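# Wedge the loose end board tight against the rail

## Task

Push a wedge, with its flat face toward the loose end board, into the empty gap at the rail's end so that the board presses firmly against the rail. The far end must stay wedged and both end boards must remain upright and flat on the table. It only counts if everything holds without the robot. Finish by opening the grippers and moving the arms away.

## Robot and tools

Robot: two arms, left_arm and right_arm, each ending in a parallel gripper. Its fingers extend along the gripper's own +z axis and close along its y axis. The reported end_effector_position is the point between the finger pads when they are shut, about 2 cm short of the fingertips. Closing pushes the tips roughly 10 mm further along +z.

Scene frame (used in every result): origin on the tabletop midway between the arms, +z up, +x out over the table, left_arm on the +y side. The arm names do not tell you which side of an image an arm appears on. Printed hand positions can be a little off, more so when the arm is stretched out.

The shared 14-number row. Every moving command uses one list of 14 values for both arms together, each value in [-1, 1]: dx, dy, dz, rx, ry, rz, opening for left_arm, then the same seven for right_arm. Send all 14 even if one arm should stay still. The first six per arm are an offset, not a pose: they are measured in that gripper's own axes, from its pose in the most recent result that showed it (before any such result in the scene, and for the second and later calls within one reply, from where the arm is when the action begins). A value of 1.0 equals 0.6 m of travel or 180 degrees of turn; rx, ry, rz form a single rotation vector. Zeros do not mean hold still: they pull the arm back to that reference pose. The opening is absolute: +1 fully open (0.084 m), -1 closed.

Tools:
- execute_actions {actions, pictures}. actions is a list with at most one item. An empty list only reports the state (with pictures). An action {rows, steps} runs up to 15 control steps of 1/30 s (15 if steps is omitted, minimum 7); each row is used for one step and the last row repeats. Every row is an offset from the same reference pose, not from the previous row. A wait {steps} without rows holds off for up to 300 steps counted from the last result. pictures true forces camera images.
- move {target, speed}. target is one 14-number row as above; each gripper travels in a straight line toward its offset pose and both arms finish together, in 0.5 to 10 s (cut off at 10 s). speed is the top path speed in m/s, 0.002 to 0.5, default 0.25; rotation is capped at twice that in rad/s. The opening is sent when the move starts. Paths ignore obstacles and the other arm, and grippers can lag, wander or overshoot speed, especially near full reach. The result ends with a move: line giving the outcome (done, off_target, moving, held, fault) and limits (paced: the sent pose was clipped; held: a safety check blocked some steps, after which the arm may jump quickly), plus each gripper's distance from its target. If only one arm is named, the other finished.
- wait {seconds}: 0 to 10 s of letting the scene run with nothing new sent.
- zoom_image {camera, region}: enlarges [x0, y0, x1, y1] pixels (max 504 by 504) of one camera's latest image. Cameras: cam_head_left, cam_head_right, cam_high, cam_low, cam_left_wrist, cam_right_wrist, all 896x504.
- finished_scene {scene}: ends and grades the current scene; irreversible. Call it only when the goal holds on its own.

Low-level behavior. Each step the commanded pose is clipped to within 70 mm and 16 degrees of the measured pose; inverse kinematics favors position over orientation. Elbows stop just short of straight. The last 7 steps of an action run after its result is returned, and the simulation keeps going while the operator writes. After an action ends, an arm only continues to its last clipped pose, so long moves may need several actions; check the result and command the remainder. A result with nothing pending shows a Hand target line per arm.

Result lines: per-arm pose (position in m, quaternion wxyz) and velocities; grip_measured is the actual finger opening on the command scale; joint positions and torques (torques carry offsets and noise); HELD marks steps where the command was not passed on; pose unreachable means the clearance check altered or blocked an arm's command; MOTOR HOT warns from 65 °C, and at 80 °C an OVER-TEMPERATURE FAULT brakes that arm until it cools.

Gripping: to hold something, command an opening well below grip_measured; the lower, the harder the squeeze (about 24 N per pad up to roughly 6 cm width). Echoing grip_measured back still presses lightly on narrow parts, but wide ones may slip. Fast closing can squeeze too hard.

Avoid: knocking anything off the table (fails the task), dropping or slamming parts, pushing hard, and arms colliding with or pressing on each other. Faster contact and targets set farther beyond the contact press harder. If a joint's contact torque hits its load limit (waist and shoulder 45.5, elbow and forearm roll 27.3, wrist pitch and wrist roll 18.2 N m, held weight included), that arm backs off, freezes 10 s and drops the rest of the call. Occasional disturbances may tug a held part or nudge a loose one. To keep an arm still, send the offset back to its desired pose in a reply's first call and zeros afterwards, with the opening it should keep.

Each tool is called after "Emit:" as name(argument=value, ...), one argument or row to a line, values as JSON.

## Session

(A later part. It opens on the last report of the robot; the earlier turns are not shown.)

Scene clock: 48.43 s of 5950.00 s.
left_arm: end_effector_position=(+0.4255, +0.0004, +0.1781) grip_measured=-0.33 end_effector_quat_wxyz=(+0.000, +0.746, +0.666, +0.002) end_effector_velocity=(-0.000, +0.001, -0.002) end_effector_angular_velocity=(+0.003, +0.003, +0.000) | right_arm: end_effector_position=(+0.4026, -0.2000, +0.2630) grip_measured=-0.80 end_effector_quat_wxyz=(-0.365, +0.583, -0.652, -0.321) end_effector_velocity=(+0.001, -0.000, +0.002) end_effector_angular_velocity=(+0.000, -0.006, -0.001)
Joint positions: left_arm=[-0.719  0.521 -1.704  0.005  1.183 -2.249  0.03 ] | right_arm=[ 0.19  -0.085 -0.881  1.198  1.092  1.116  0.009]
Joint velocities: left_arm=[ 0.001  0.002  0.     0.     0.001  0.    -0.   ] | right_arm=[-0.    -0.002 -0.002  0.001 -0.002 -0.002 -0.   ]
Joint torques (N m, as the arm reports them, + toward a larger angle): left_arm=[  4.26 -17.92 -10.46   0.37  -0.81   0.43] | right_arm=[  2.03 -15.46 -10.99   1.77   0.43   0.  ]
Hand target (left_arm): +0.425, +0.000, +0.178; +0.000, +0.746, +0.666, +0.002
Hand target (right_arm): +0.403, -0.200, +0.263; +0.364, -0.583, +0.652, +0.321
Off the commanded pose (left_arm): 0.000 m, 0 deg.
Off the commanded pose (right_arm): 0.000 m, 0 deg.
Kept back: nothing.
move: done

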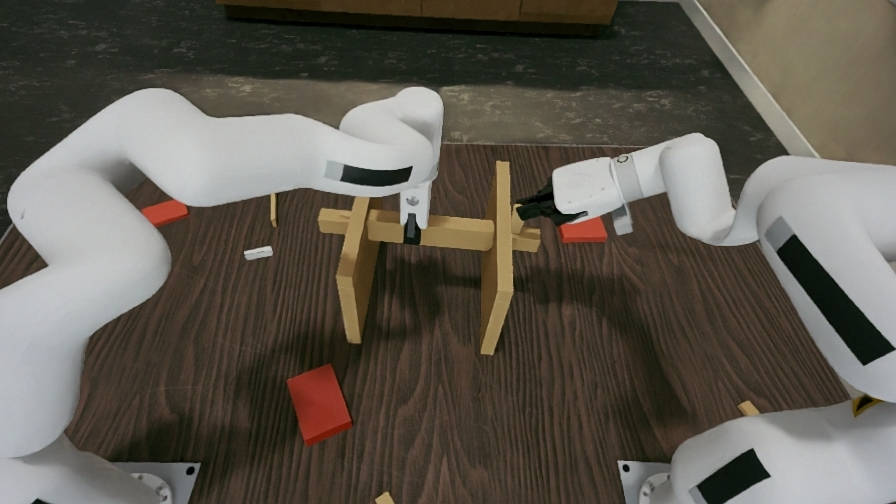

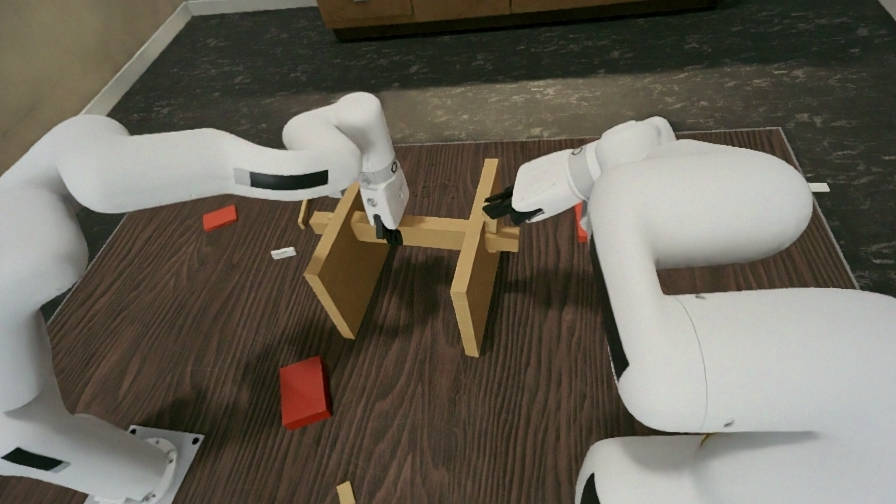

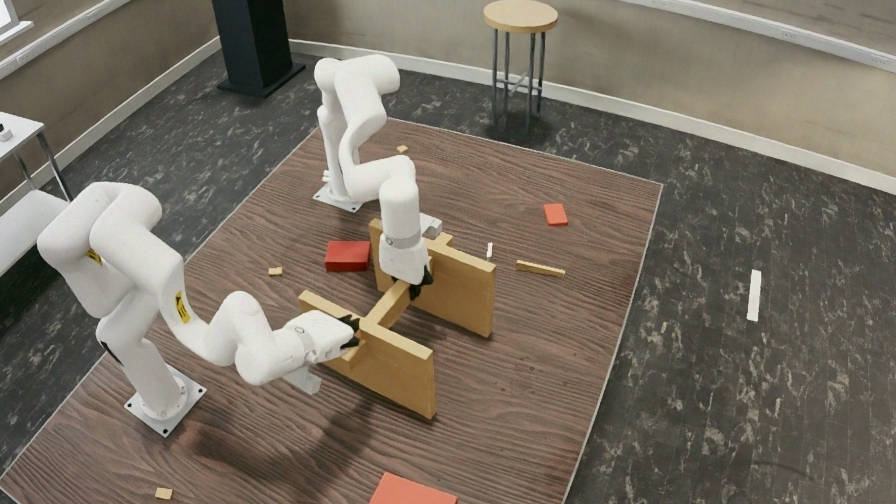

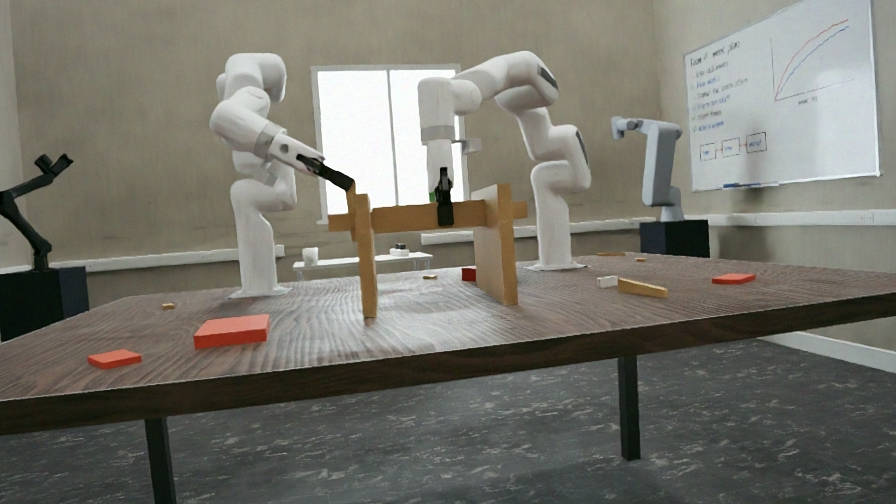

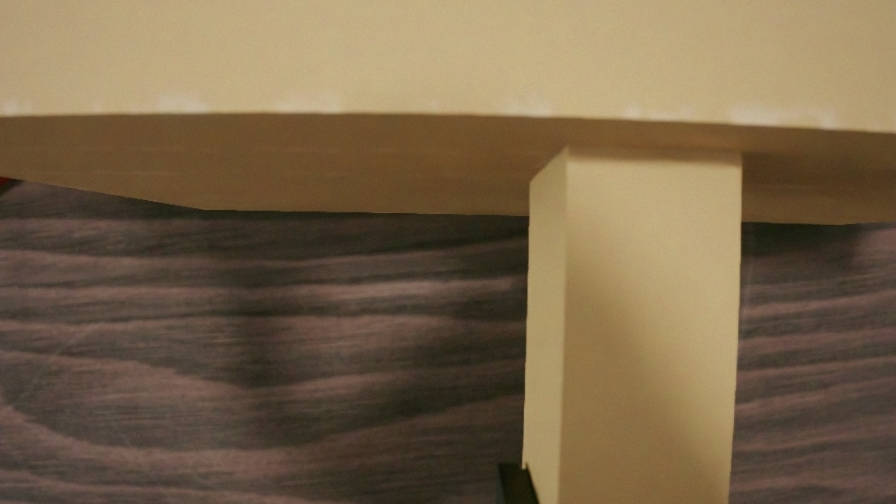

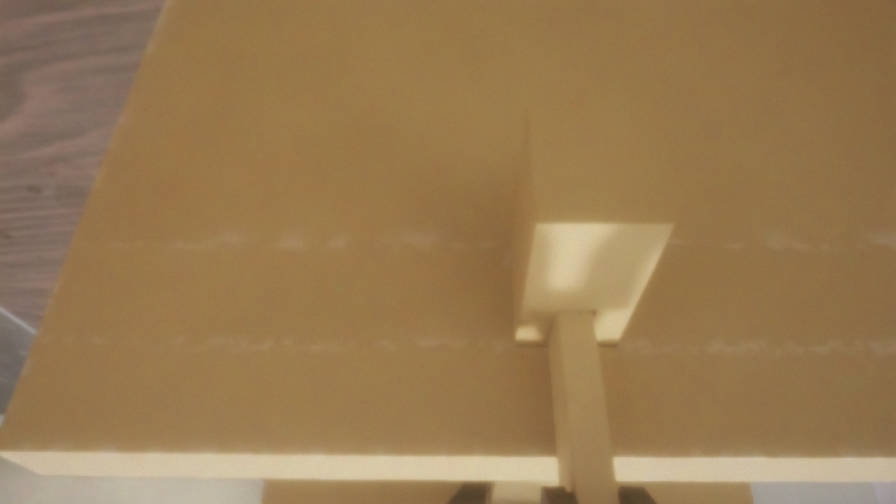

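Emit:
move(
  target=[0,0,0,0,0,0,-0.6,0,0,0,0,0,0,-0.4],
)

Emit:
move(
  target=[0,0,0,0,0,0,-0.6,-0.092,0,-0.058,0,0.322,0,-0.4],
)

Emit:
zoom_image(
  camera="cam_low",
  region=[290, 135, 410, 275],
)

Scene clock: 49.93 s of 5950.00 s.
left_arm: end_effector_position=(+0.4255, +0.0004, +0.1781) grip_measured=-0.33 end_effector_quat_wxyz=(+0.000, +0.746, +0.666, +0.002) end_effector_velocity=(-0.001, +0.000, -0.002) end_effector_angular_velocity=(+0.003, +0.003, -0.000) | right_arm: end_effector_position=(+0.4026, -0.2000, +0.2630) grip_measured=-0.42 end_effector_quat_wxyz=(-0.365, +0.583, -0.652, -0.321) end_effector_velocity=(-0.000, +0.000, +0.000) end_effector_angular_velocity=(+0.001, -0.000, +0.001)
Joint positions: left_arm=[-0.719  0.521 -1.704  0.005  1.183 -2.249  0.03 ] | right_arm=[ 0.19  -0.085 -0.881  1.198  1.092  1.116  0.026]
Joint velocities: left_arm=[-0.     0.002  0.001  0.     0.001 -0.    -0.   ] | right_arm=[ 0.    -0.001  0.    -0.     0.001 -0.     0.   ]
Joint torques (N m, as the arm reports them, + toward a larger angle): left_arm=[  4.59 -18.1  -10.2    0.02  -0.89   0.36] | right_arm=[  2.   -15.86 -11.07   1.98   0.41   0.09]
Hand target (left_arm): +0.425, +0.000, +0.178; +0.000, +0.746, +0.666, +0.002
Hand target (right_arm): +0.403, -0.200, +0.263; +0.365, -0.583, +0.652, +0.321
Off the commanded pose (left_arm): 0.000 m, 0 deg.
Off the commanded pose (right_arm): 0.000 m, 0 deg.
Kept back: nothing.
move: done

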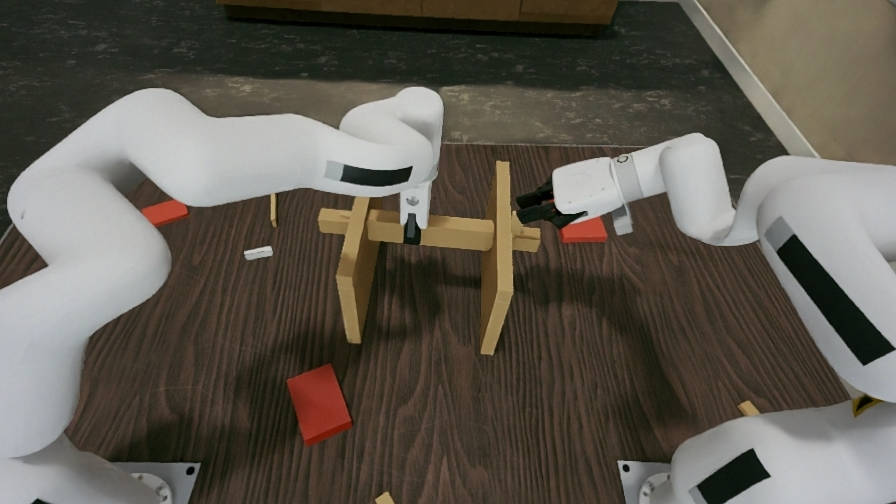

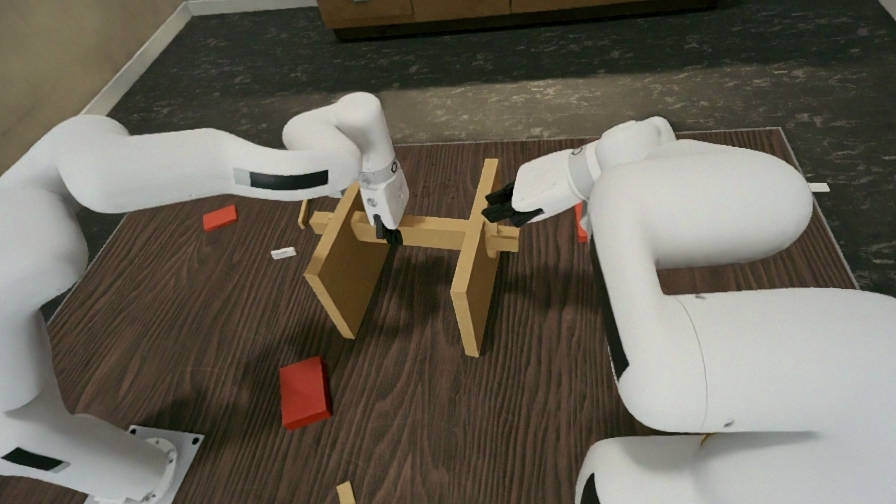

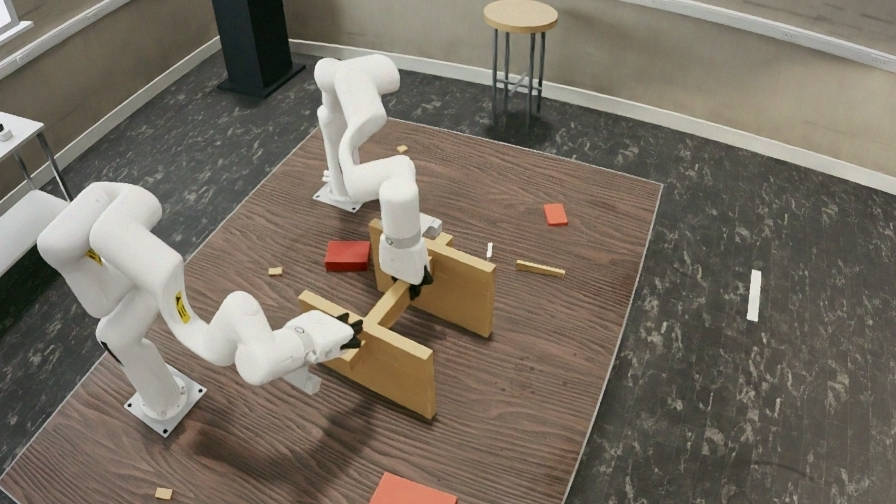

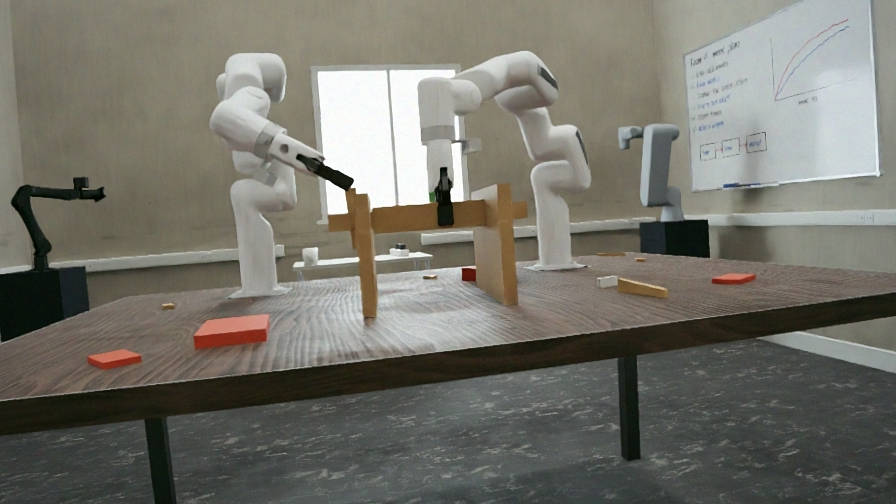

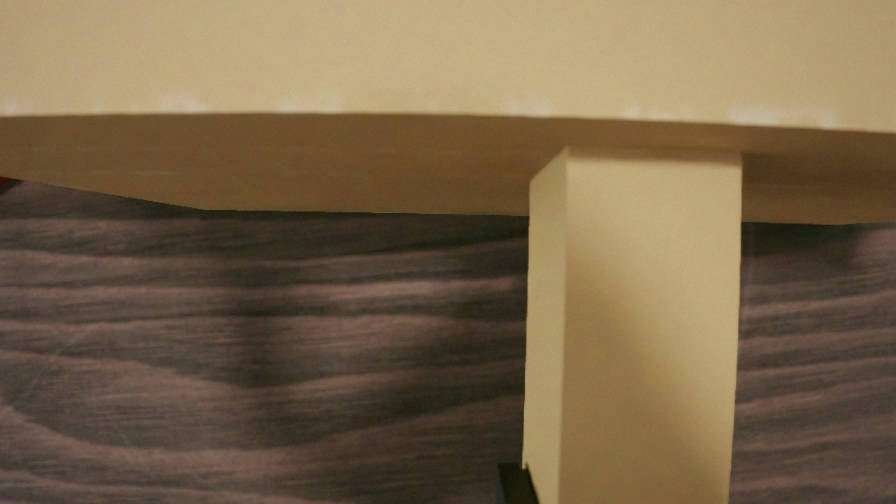

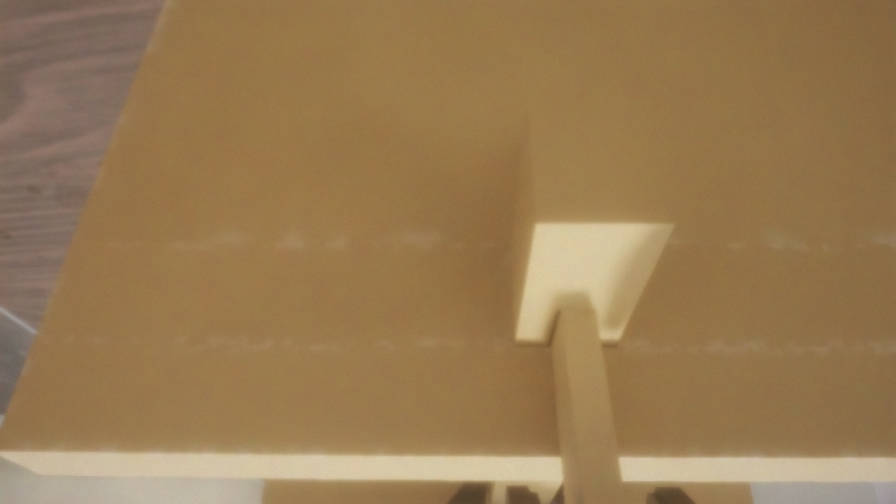

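Scene clock: 52.37 s of 5950.00 s.
left_arm: end_effector_position=(+0.4255, +0.0004, +0.1781) grip_measured=-0.33 end_effector_quat_wxyz=(+0.000, +0.746, +0.666, +0.002) end_effector_velocity=(-0.000, +0.000, +0.000) end_effector_angular_velocity=(+0.000, +0.000, +0.000) | right_arm: end_effector_position=(+0.4022, -0.2007, +0.3282) grip_measured=-0.42 end_effector_quat_wxyz=(-0.002, +0.666, -0.746, +0.000) end_effector_velocity=(+0.000, -0.000, +0.003) end_effector_angular_velocity=(-0.001, -0.004, -0.001)
Joint positions: left_arm=[-0.719  0.521 -1.704  0.005  1.183 -2.249  0.03 ] | right_arm=[ 0.548  0.062 -1.5    0.001  1.434  2.154  0.026]
Joint velocities: left_arm=[-0.    -0.001  0.001  0.     0.    -0.     0.   ] | right_arm=[ 0.    -0.001 -0.006 -0.003  0.004  0.002 -0.   ]
Joint torques (N m, as the arm reports them, + toward a larger angle): left_arm=[  4.24 -17.89 -10.48   0.27  -0.88   0.6 ] | right_arm=[  1.98 -18.31 -11.5    0.75  -0.49  -0.09]
Hand target (left_arm): +0.425, +0.000, +0.178; +0.000, +0.746, +0.666, +0.002
Hand target (right_arm): +0.402, -0.201, +0.328; +0.002, -0.666, +0.746, -0.000
Off the commanded pose (left_arm): 0.000 m, 0 deg.
Off the commanded pose (right_arm): 0.000 m, 0 deg.
Kept back: nothing.
move: done

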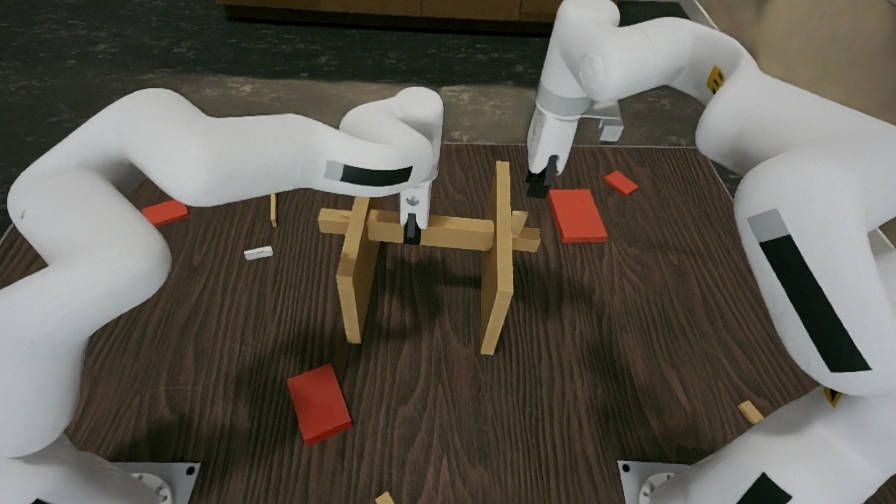

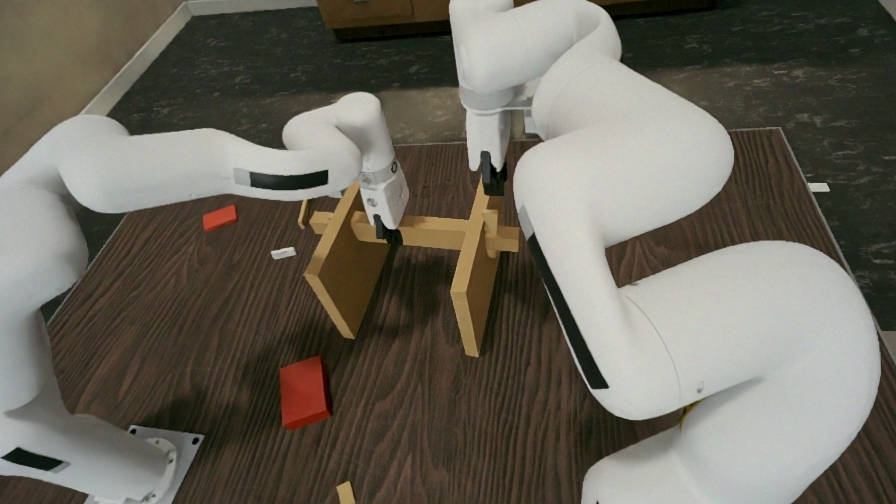

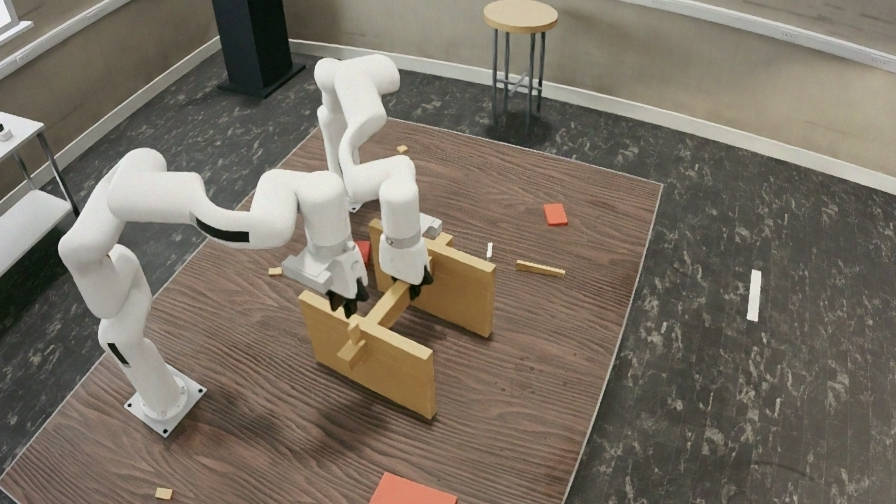

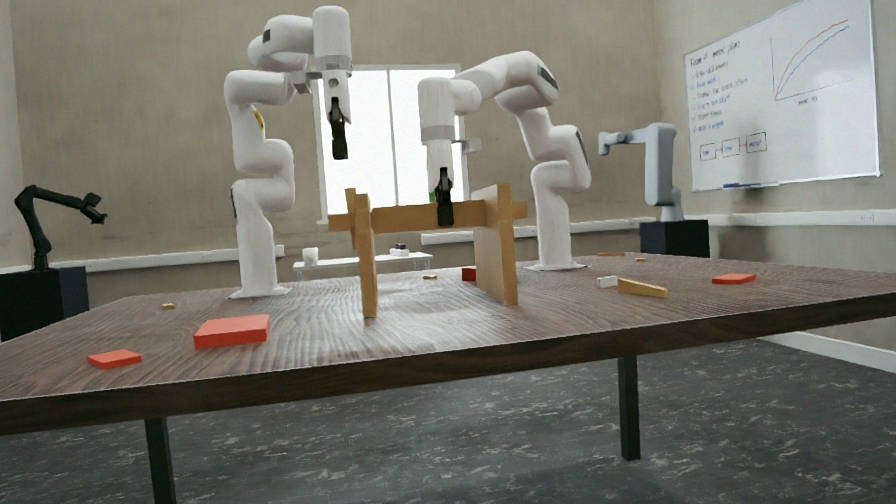

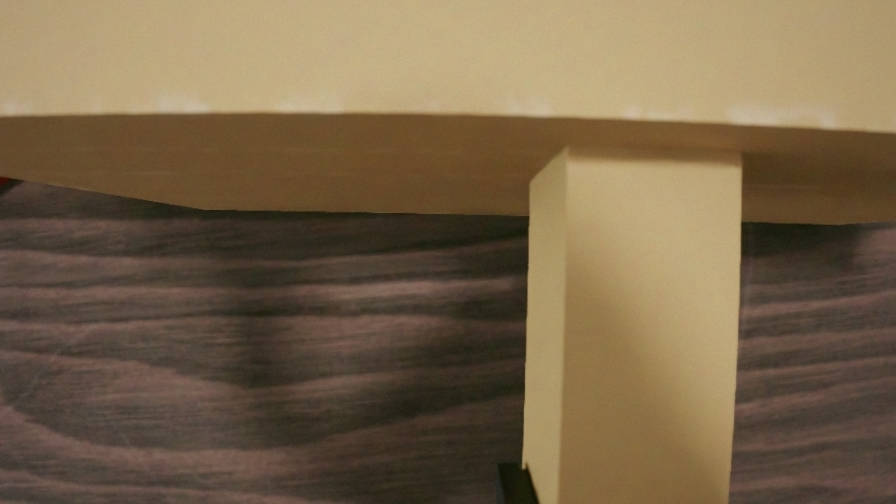

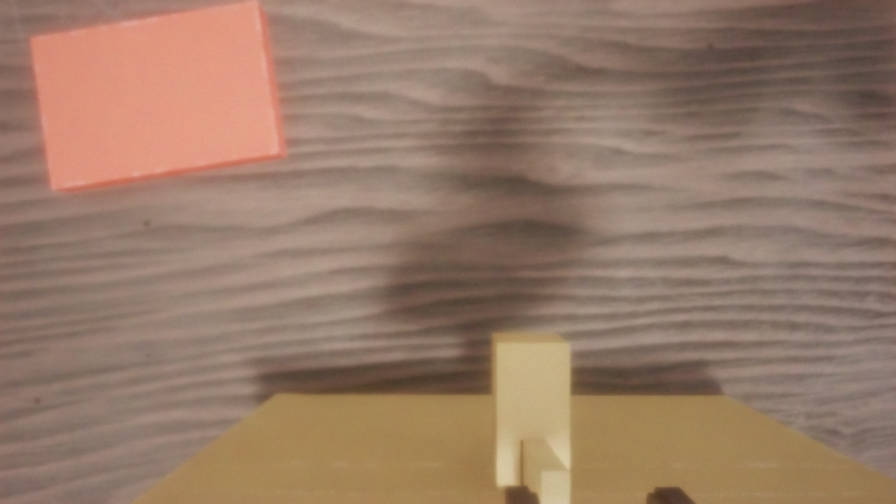

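Region (290, 135, 410, 275) of cam_low's 896x504 image, scaled by 3.600, with more detail than that image has; it fills the left 432 columns of this view, and the rest is white.

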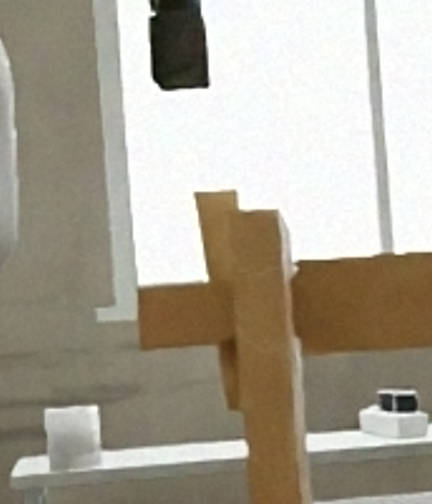

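Emit:
move(
  target=[0,0,0,0,0,0,-0.6,-0.0125,0,0.063,0,0,0,-1],
  speed=0.1,
)

Emit:
zoom_image(
  camera="cam_low",
  region=[290, 135, 410, 275],
)

Emit:
zoom_image(
  camera="cam_head_left",
  region=[480, 170, 590, 260],
)

Scene clock: 53.73 s of 5950.00 s.
left_arm: end_effector_position=(+0.4255, +0.0004, +0.1781) grip_measured=-0.33 end_effector_quat_wxyz=(+0.000, +0.746, +0.666, +0.002) end_effector_velocity=(+0.000, -0.000, +0.001) end_effector_angular_velocity=(-0.002, -0.001, -0.000) | right_arm: end_effector_position=(+0.4034, -0.1931, +0.2909) grip_measured=-1.00 end_effector_quat_wxyz=(-0.003, +0.666, -0.746, +0.000) end_effector_velocity=(+0.001, +0.000, +0.001) end_effector_angular_velocity=(+0.003, -0.005, -0.000)
Joint positions: left_arm=[-0.719  0.521 -1.704  0.005  1.183 -2.249  0.03 ] | right_arm=[ 0.56   0.072 -1.406  0.001  1.329  2.167  0.   ]
Joint velocities: left_arm=[-0.    -0.001 -0.001 -0.    -0.001 -0.     0.   ] | right_arm=[ 0.    -0.002  0.001  0.    -0.005  0.     0.   ]
Joint torques (N m, as the arm reports them, + toward a larger angle): left_arm=[  4.39 -17.57 -10.46   0.33  -0.83   0.65] | right_arm=[  2.14 -18.8  -11.39   0.86  -0.69  -0.11]
Hand target (left_arm): +0.425, +0.000, +0.178; +0.000, +0.746, +0.666, +0.002
Hand target (right_arm): +0.403, -0.193, +0.290; +0.002, -0.666, +0.746, -0.000
Off the commanded pose (left_arm): 0.000 m, 0 deg.
Off the commanded pose (right_arm): 0.001 m, 0 deg.
Kept back: nothing.
move: done

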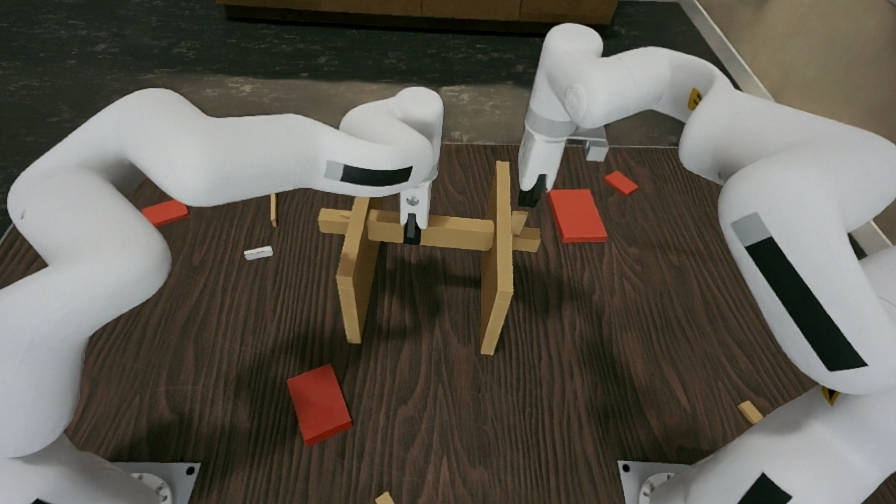

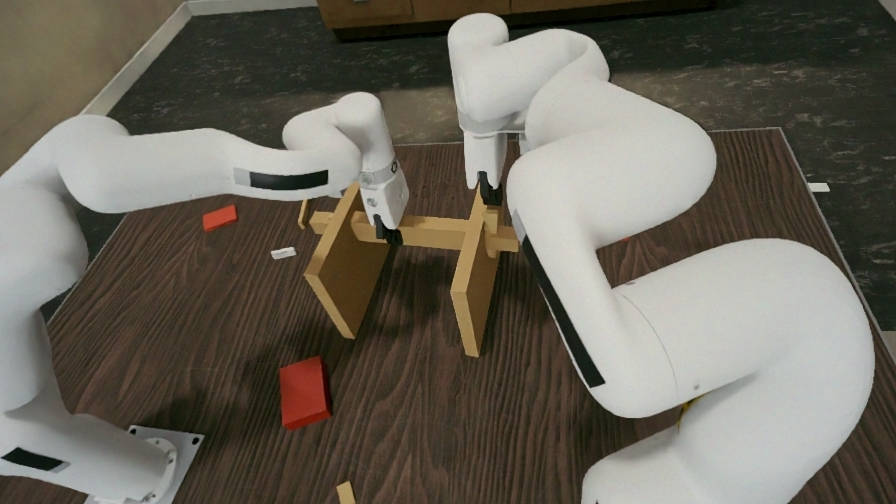

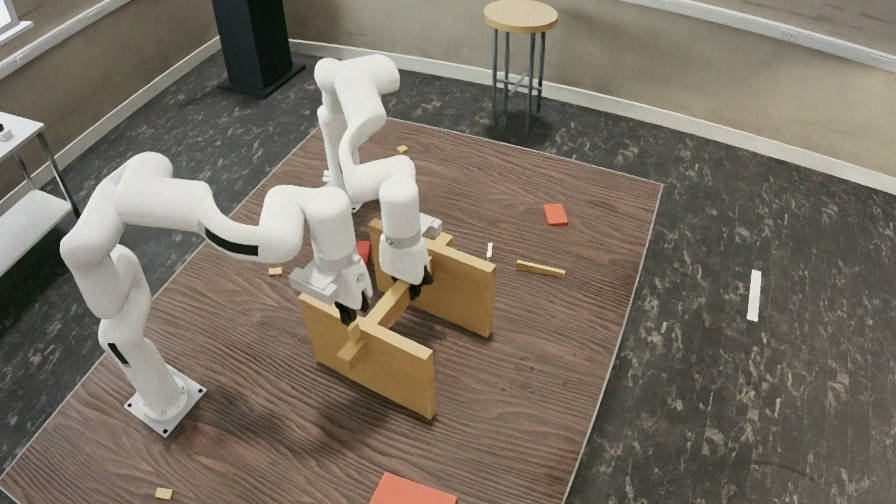

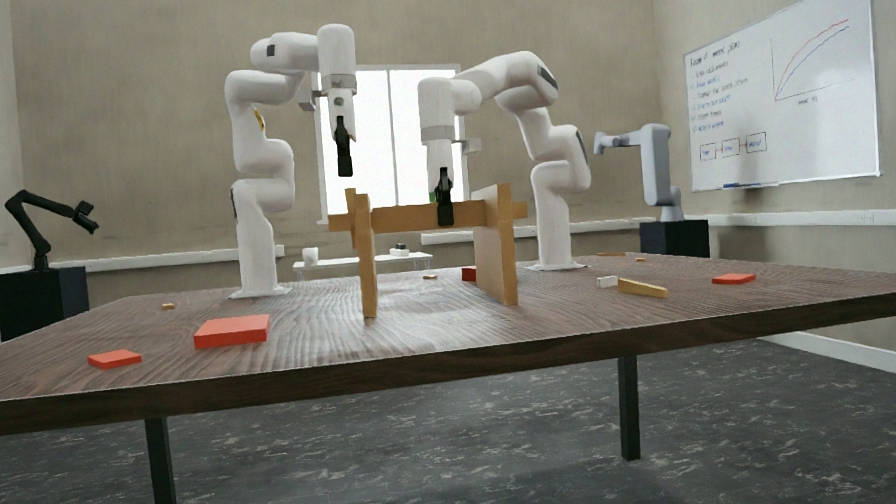

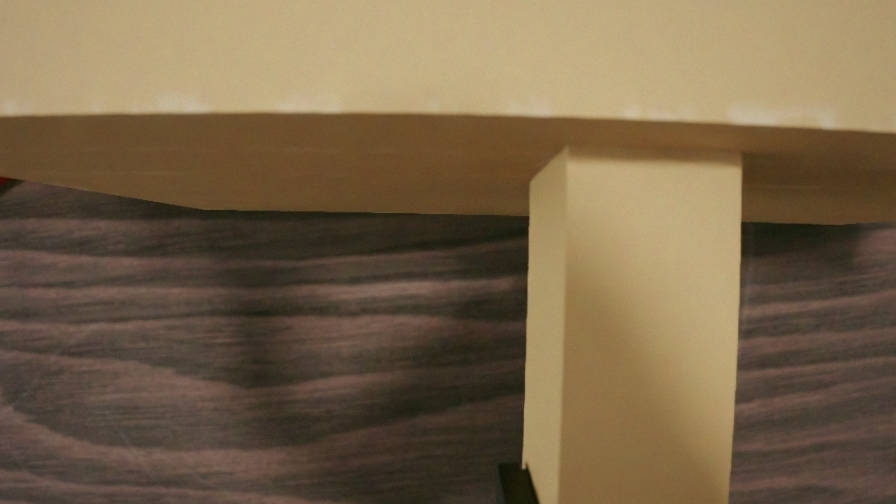

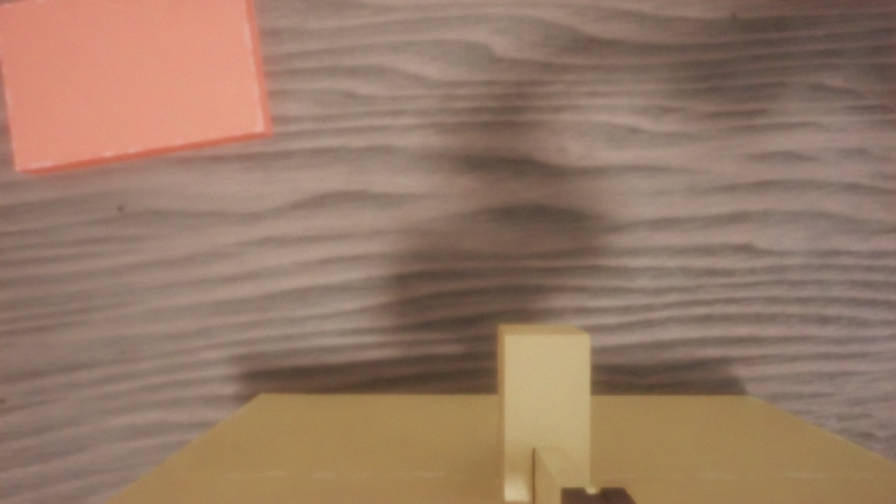

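Region (290, 135, 410, 275) of cam_low's 896x504 image, scaled by 3.600, with more detail than that image has; it fills the left 432 columns of this view, and the rest is white.

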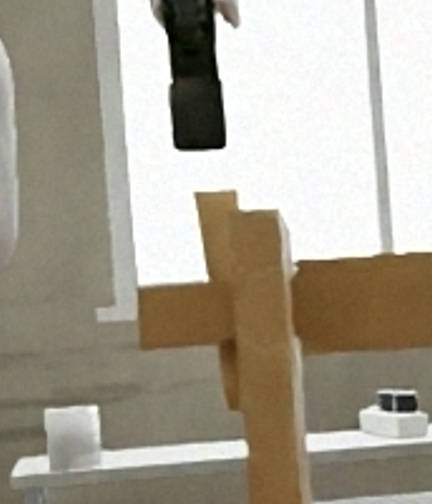

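Region (480, 170, 590, 260) of cam_head_left's 896x504 image, scaled by 4.582, with more detail than that image has; it fills the top 412 rows of this view, and the rest is white.

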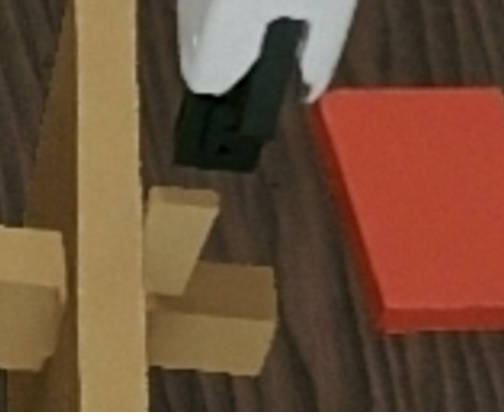

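Emit:
move(
  target=[0,0,0,0,0,0,-0.6,0,0,0.06,0,0,0,-1],
  speed=0.03,
)

Emit:
zoom_image(
  camera="cam_low",
  region=[290, 135, 410, 275],
)

Emit:
zoom_image(
  camera="cam_head_left",
  region=[460, 180, 560, 260],
)

Scene clock: 55.50 s of 5950.00 s.
left_arm: end_effector_position=(+0.4255, +0.0002, +0.1781) grip_measured=-0.33 end_effector_quat_wxyz=(+0.000, +0.746, +0.666, +0.002) end_effector_velocity=(-0.000, -0.000, -0.001) end_effector_angular_velocity=(+0.000, +0.000, -0.001) | right_arm: end_effector_position=(+0.4041, -0.1925, +0.2562) grip_measured=-1.00 end_effector_quat_wxyz=(-0.004, +0.666, -0.746, +0.001) end_effector_velocity=(-0.001, -0.001, -0.003) end_effector_angular_velocity=(-0.004, +0.006, -0.001)
Joint positions: left_arm=[-0.719  0.521 -1.705  0.005  1.182 -2.249  0.03 ] | right_arm=[ 0.561  0.08  -1.316  0.001  1.227  2.167  0.   ]
Joint velocities: left_arm=[-0.001  0.     0.001 -0.    -0.001 -0.     0.   ] | right_arm=[-0.001  0.003  0.005 -0.     0.    -0.     0.   ]
Joint torques (N m, as the arm reports them, + toward a larger angle): left_arm=[  4.82 -18.27 -10.18   0.49  -0.39   0.28] | right_arm=[ -0.01 -14.02  -7.58  -0.41   0.31   0.01]
Hand target (left_arm): +0.425, +0.000, +0.178; +0.000, +0.746, +0.666, +0.002
Hand target (right_arm): +0.404, -0.193, +0.255; +0.003, -0.666, +0.746, -0.000
Off the commanded pose (left_arm): 0.000 m, 0 deg.
Off the commanded pose (right_arm): 0.001 m, 0 deg.
Kept back: nothing.
move: done

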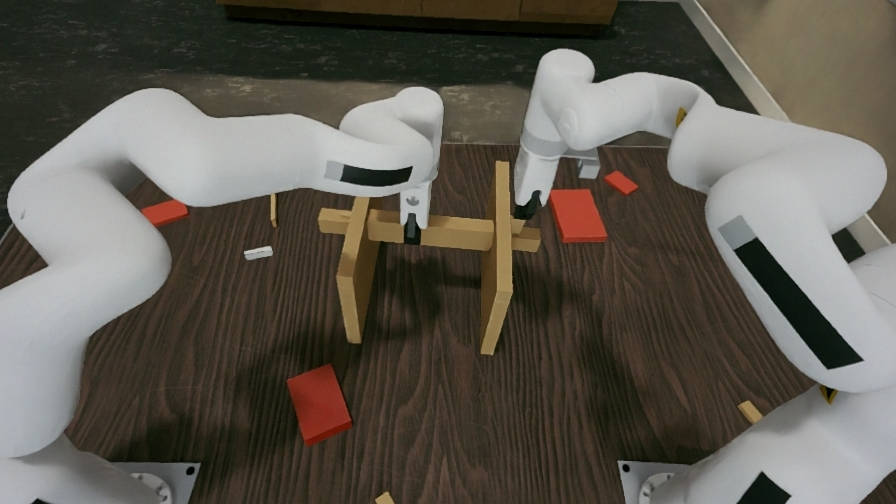

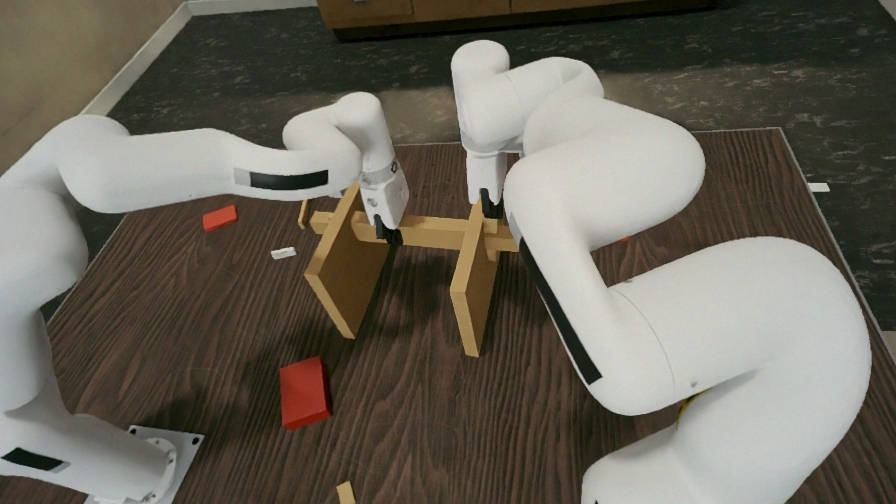

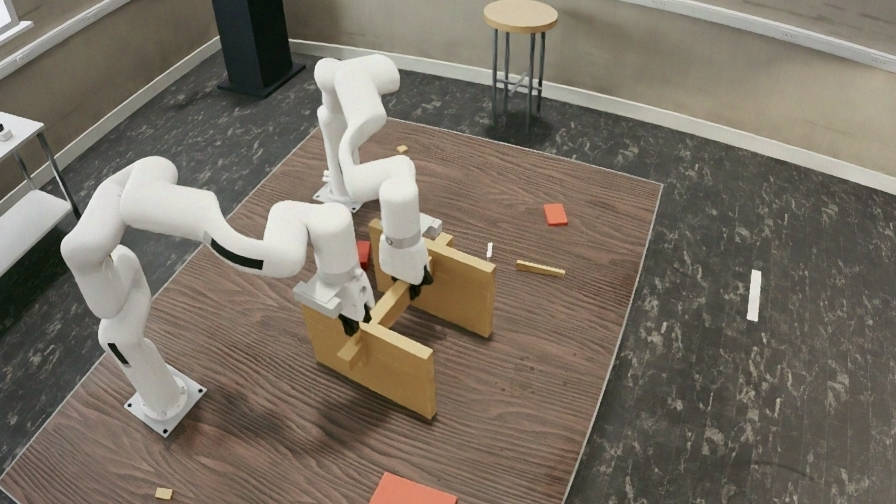

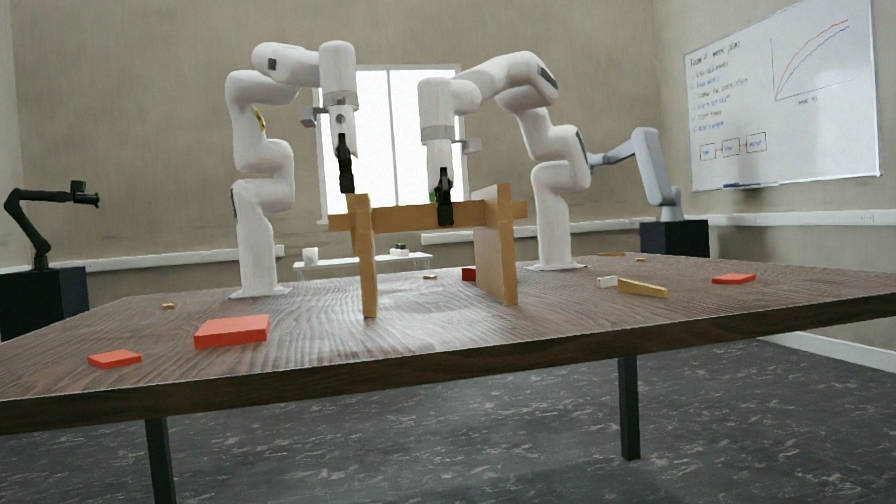

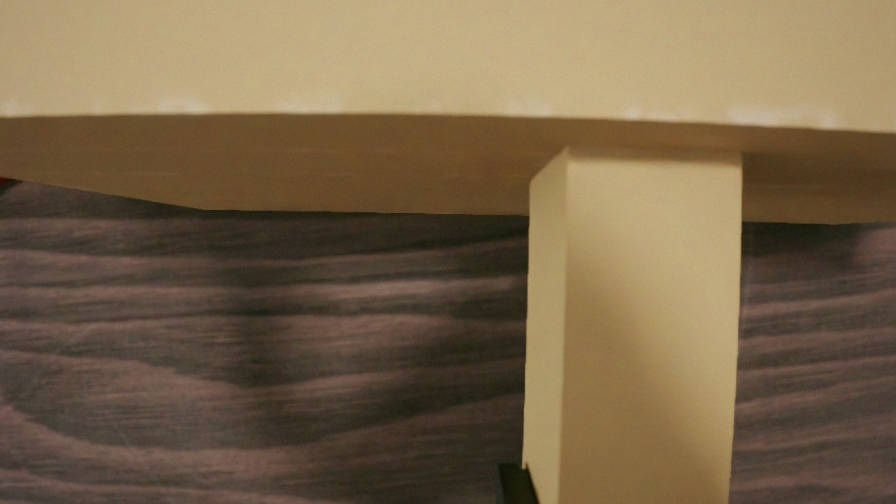

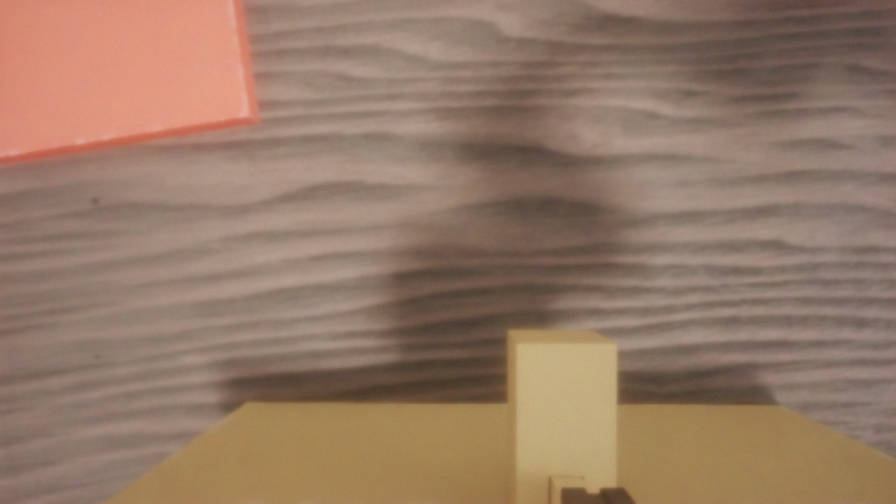

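Region (290, 135, 410, 275) of cam_low's 896x504 image, scaled by 3.600, with more detail than that image has; it fills the left 432 columns of this view, and the rest is white.

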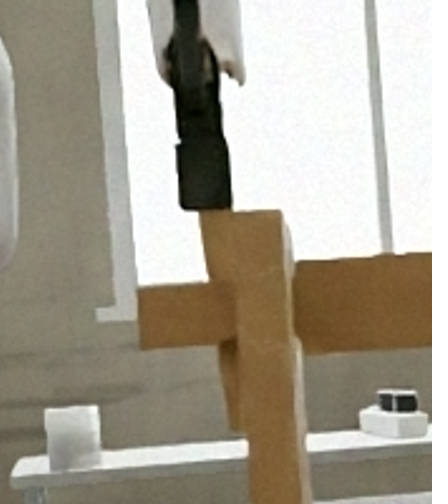

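Region (460, 180, 560, 260) of cam_head_left's 896x504 image, scaled by 5.040, with more detail than that image has; it fills the top 403 rows of this view, and the rest is white.

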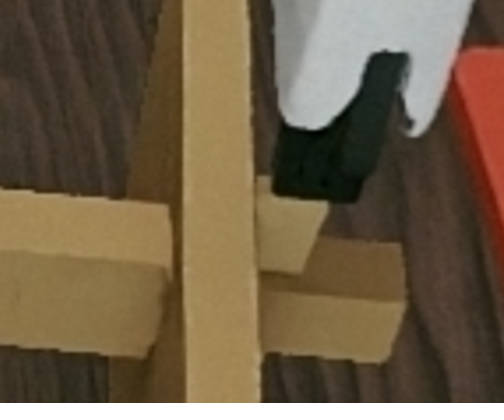

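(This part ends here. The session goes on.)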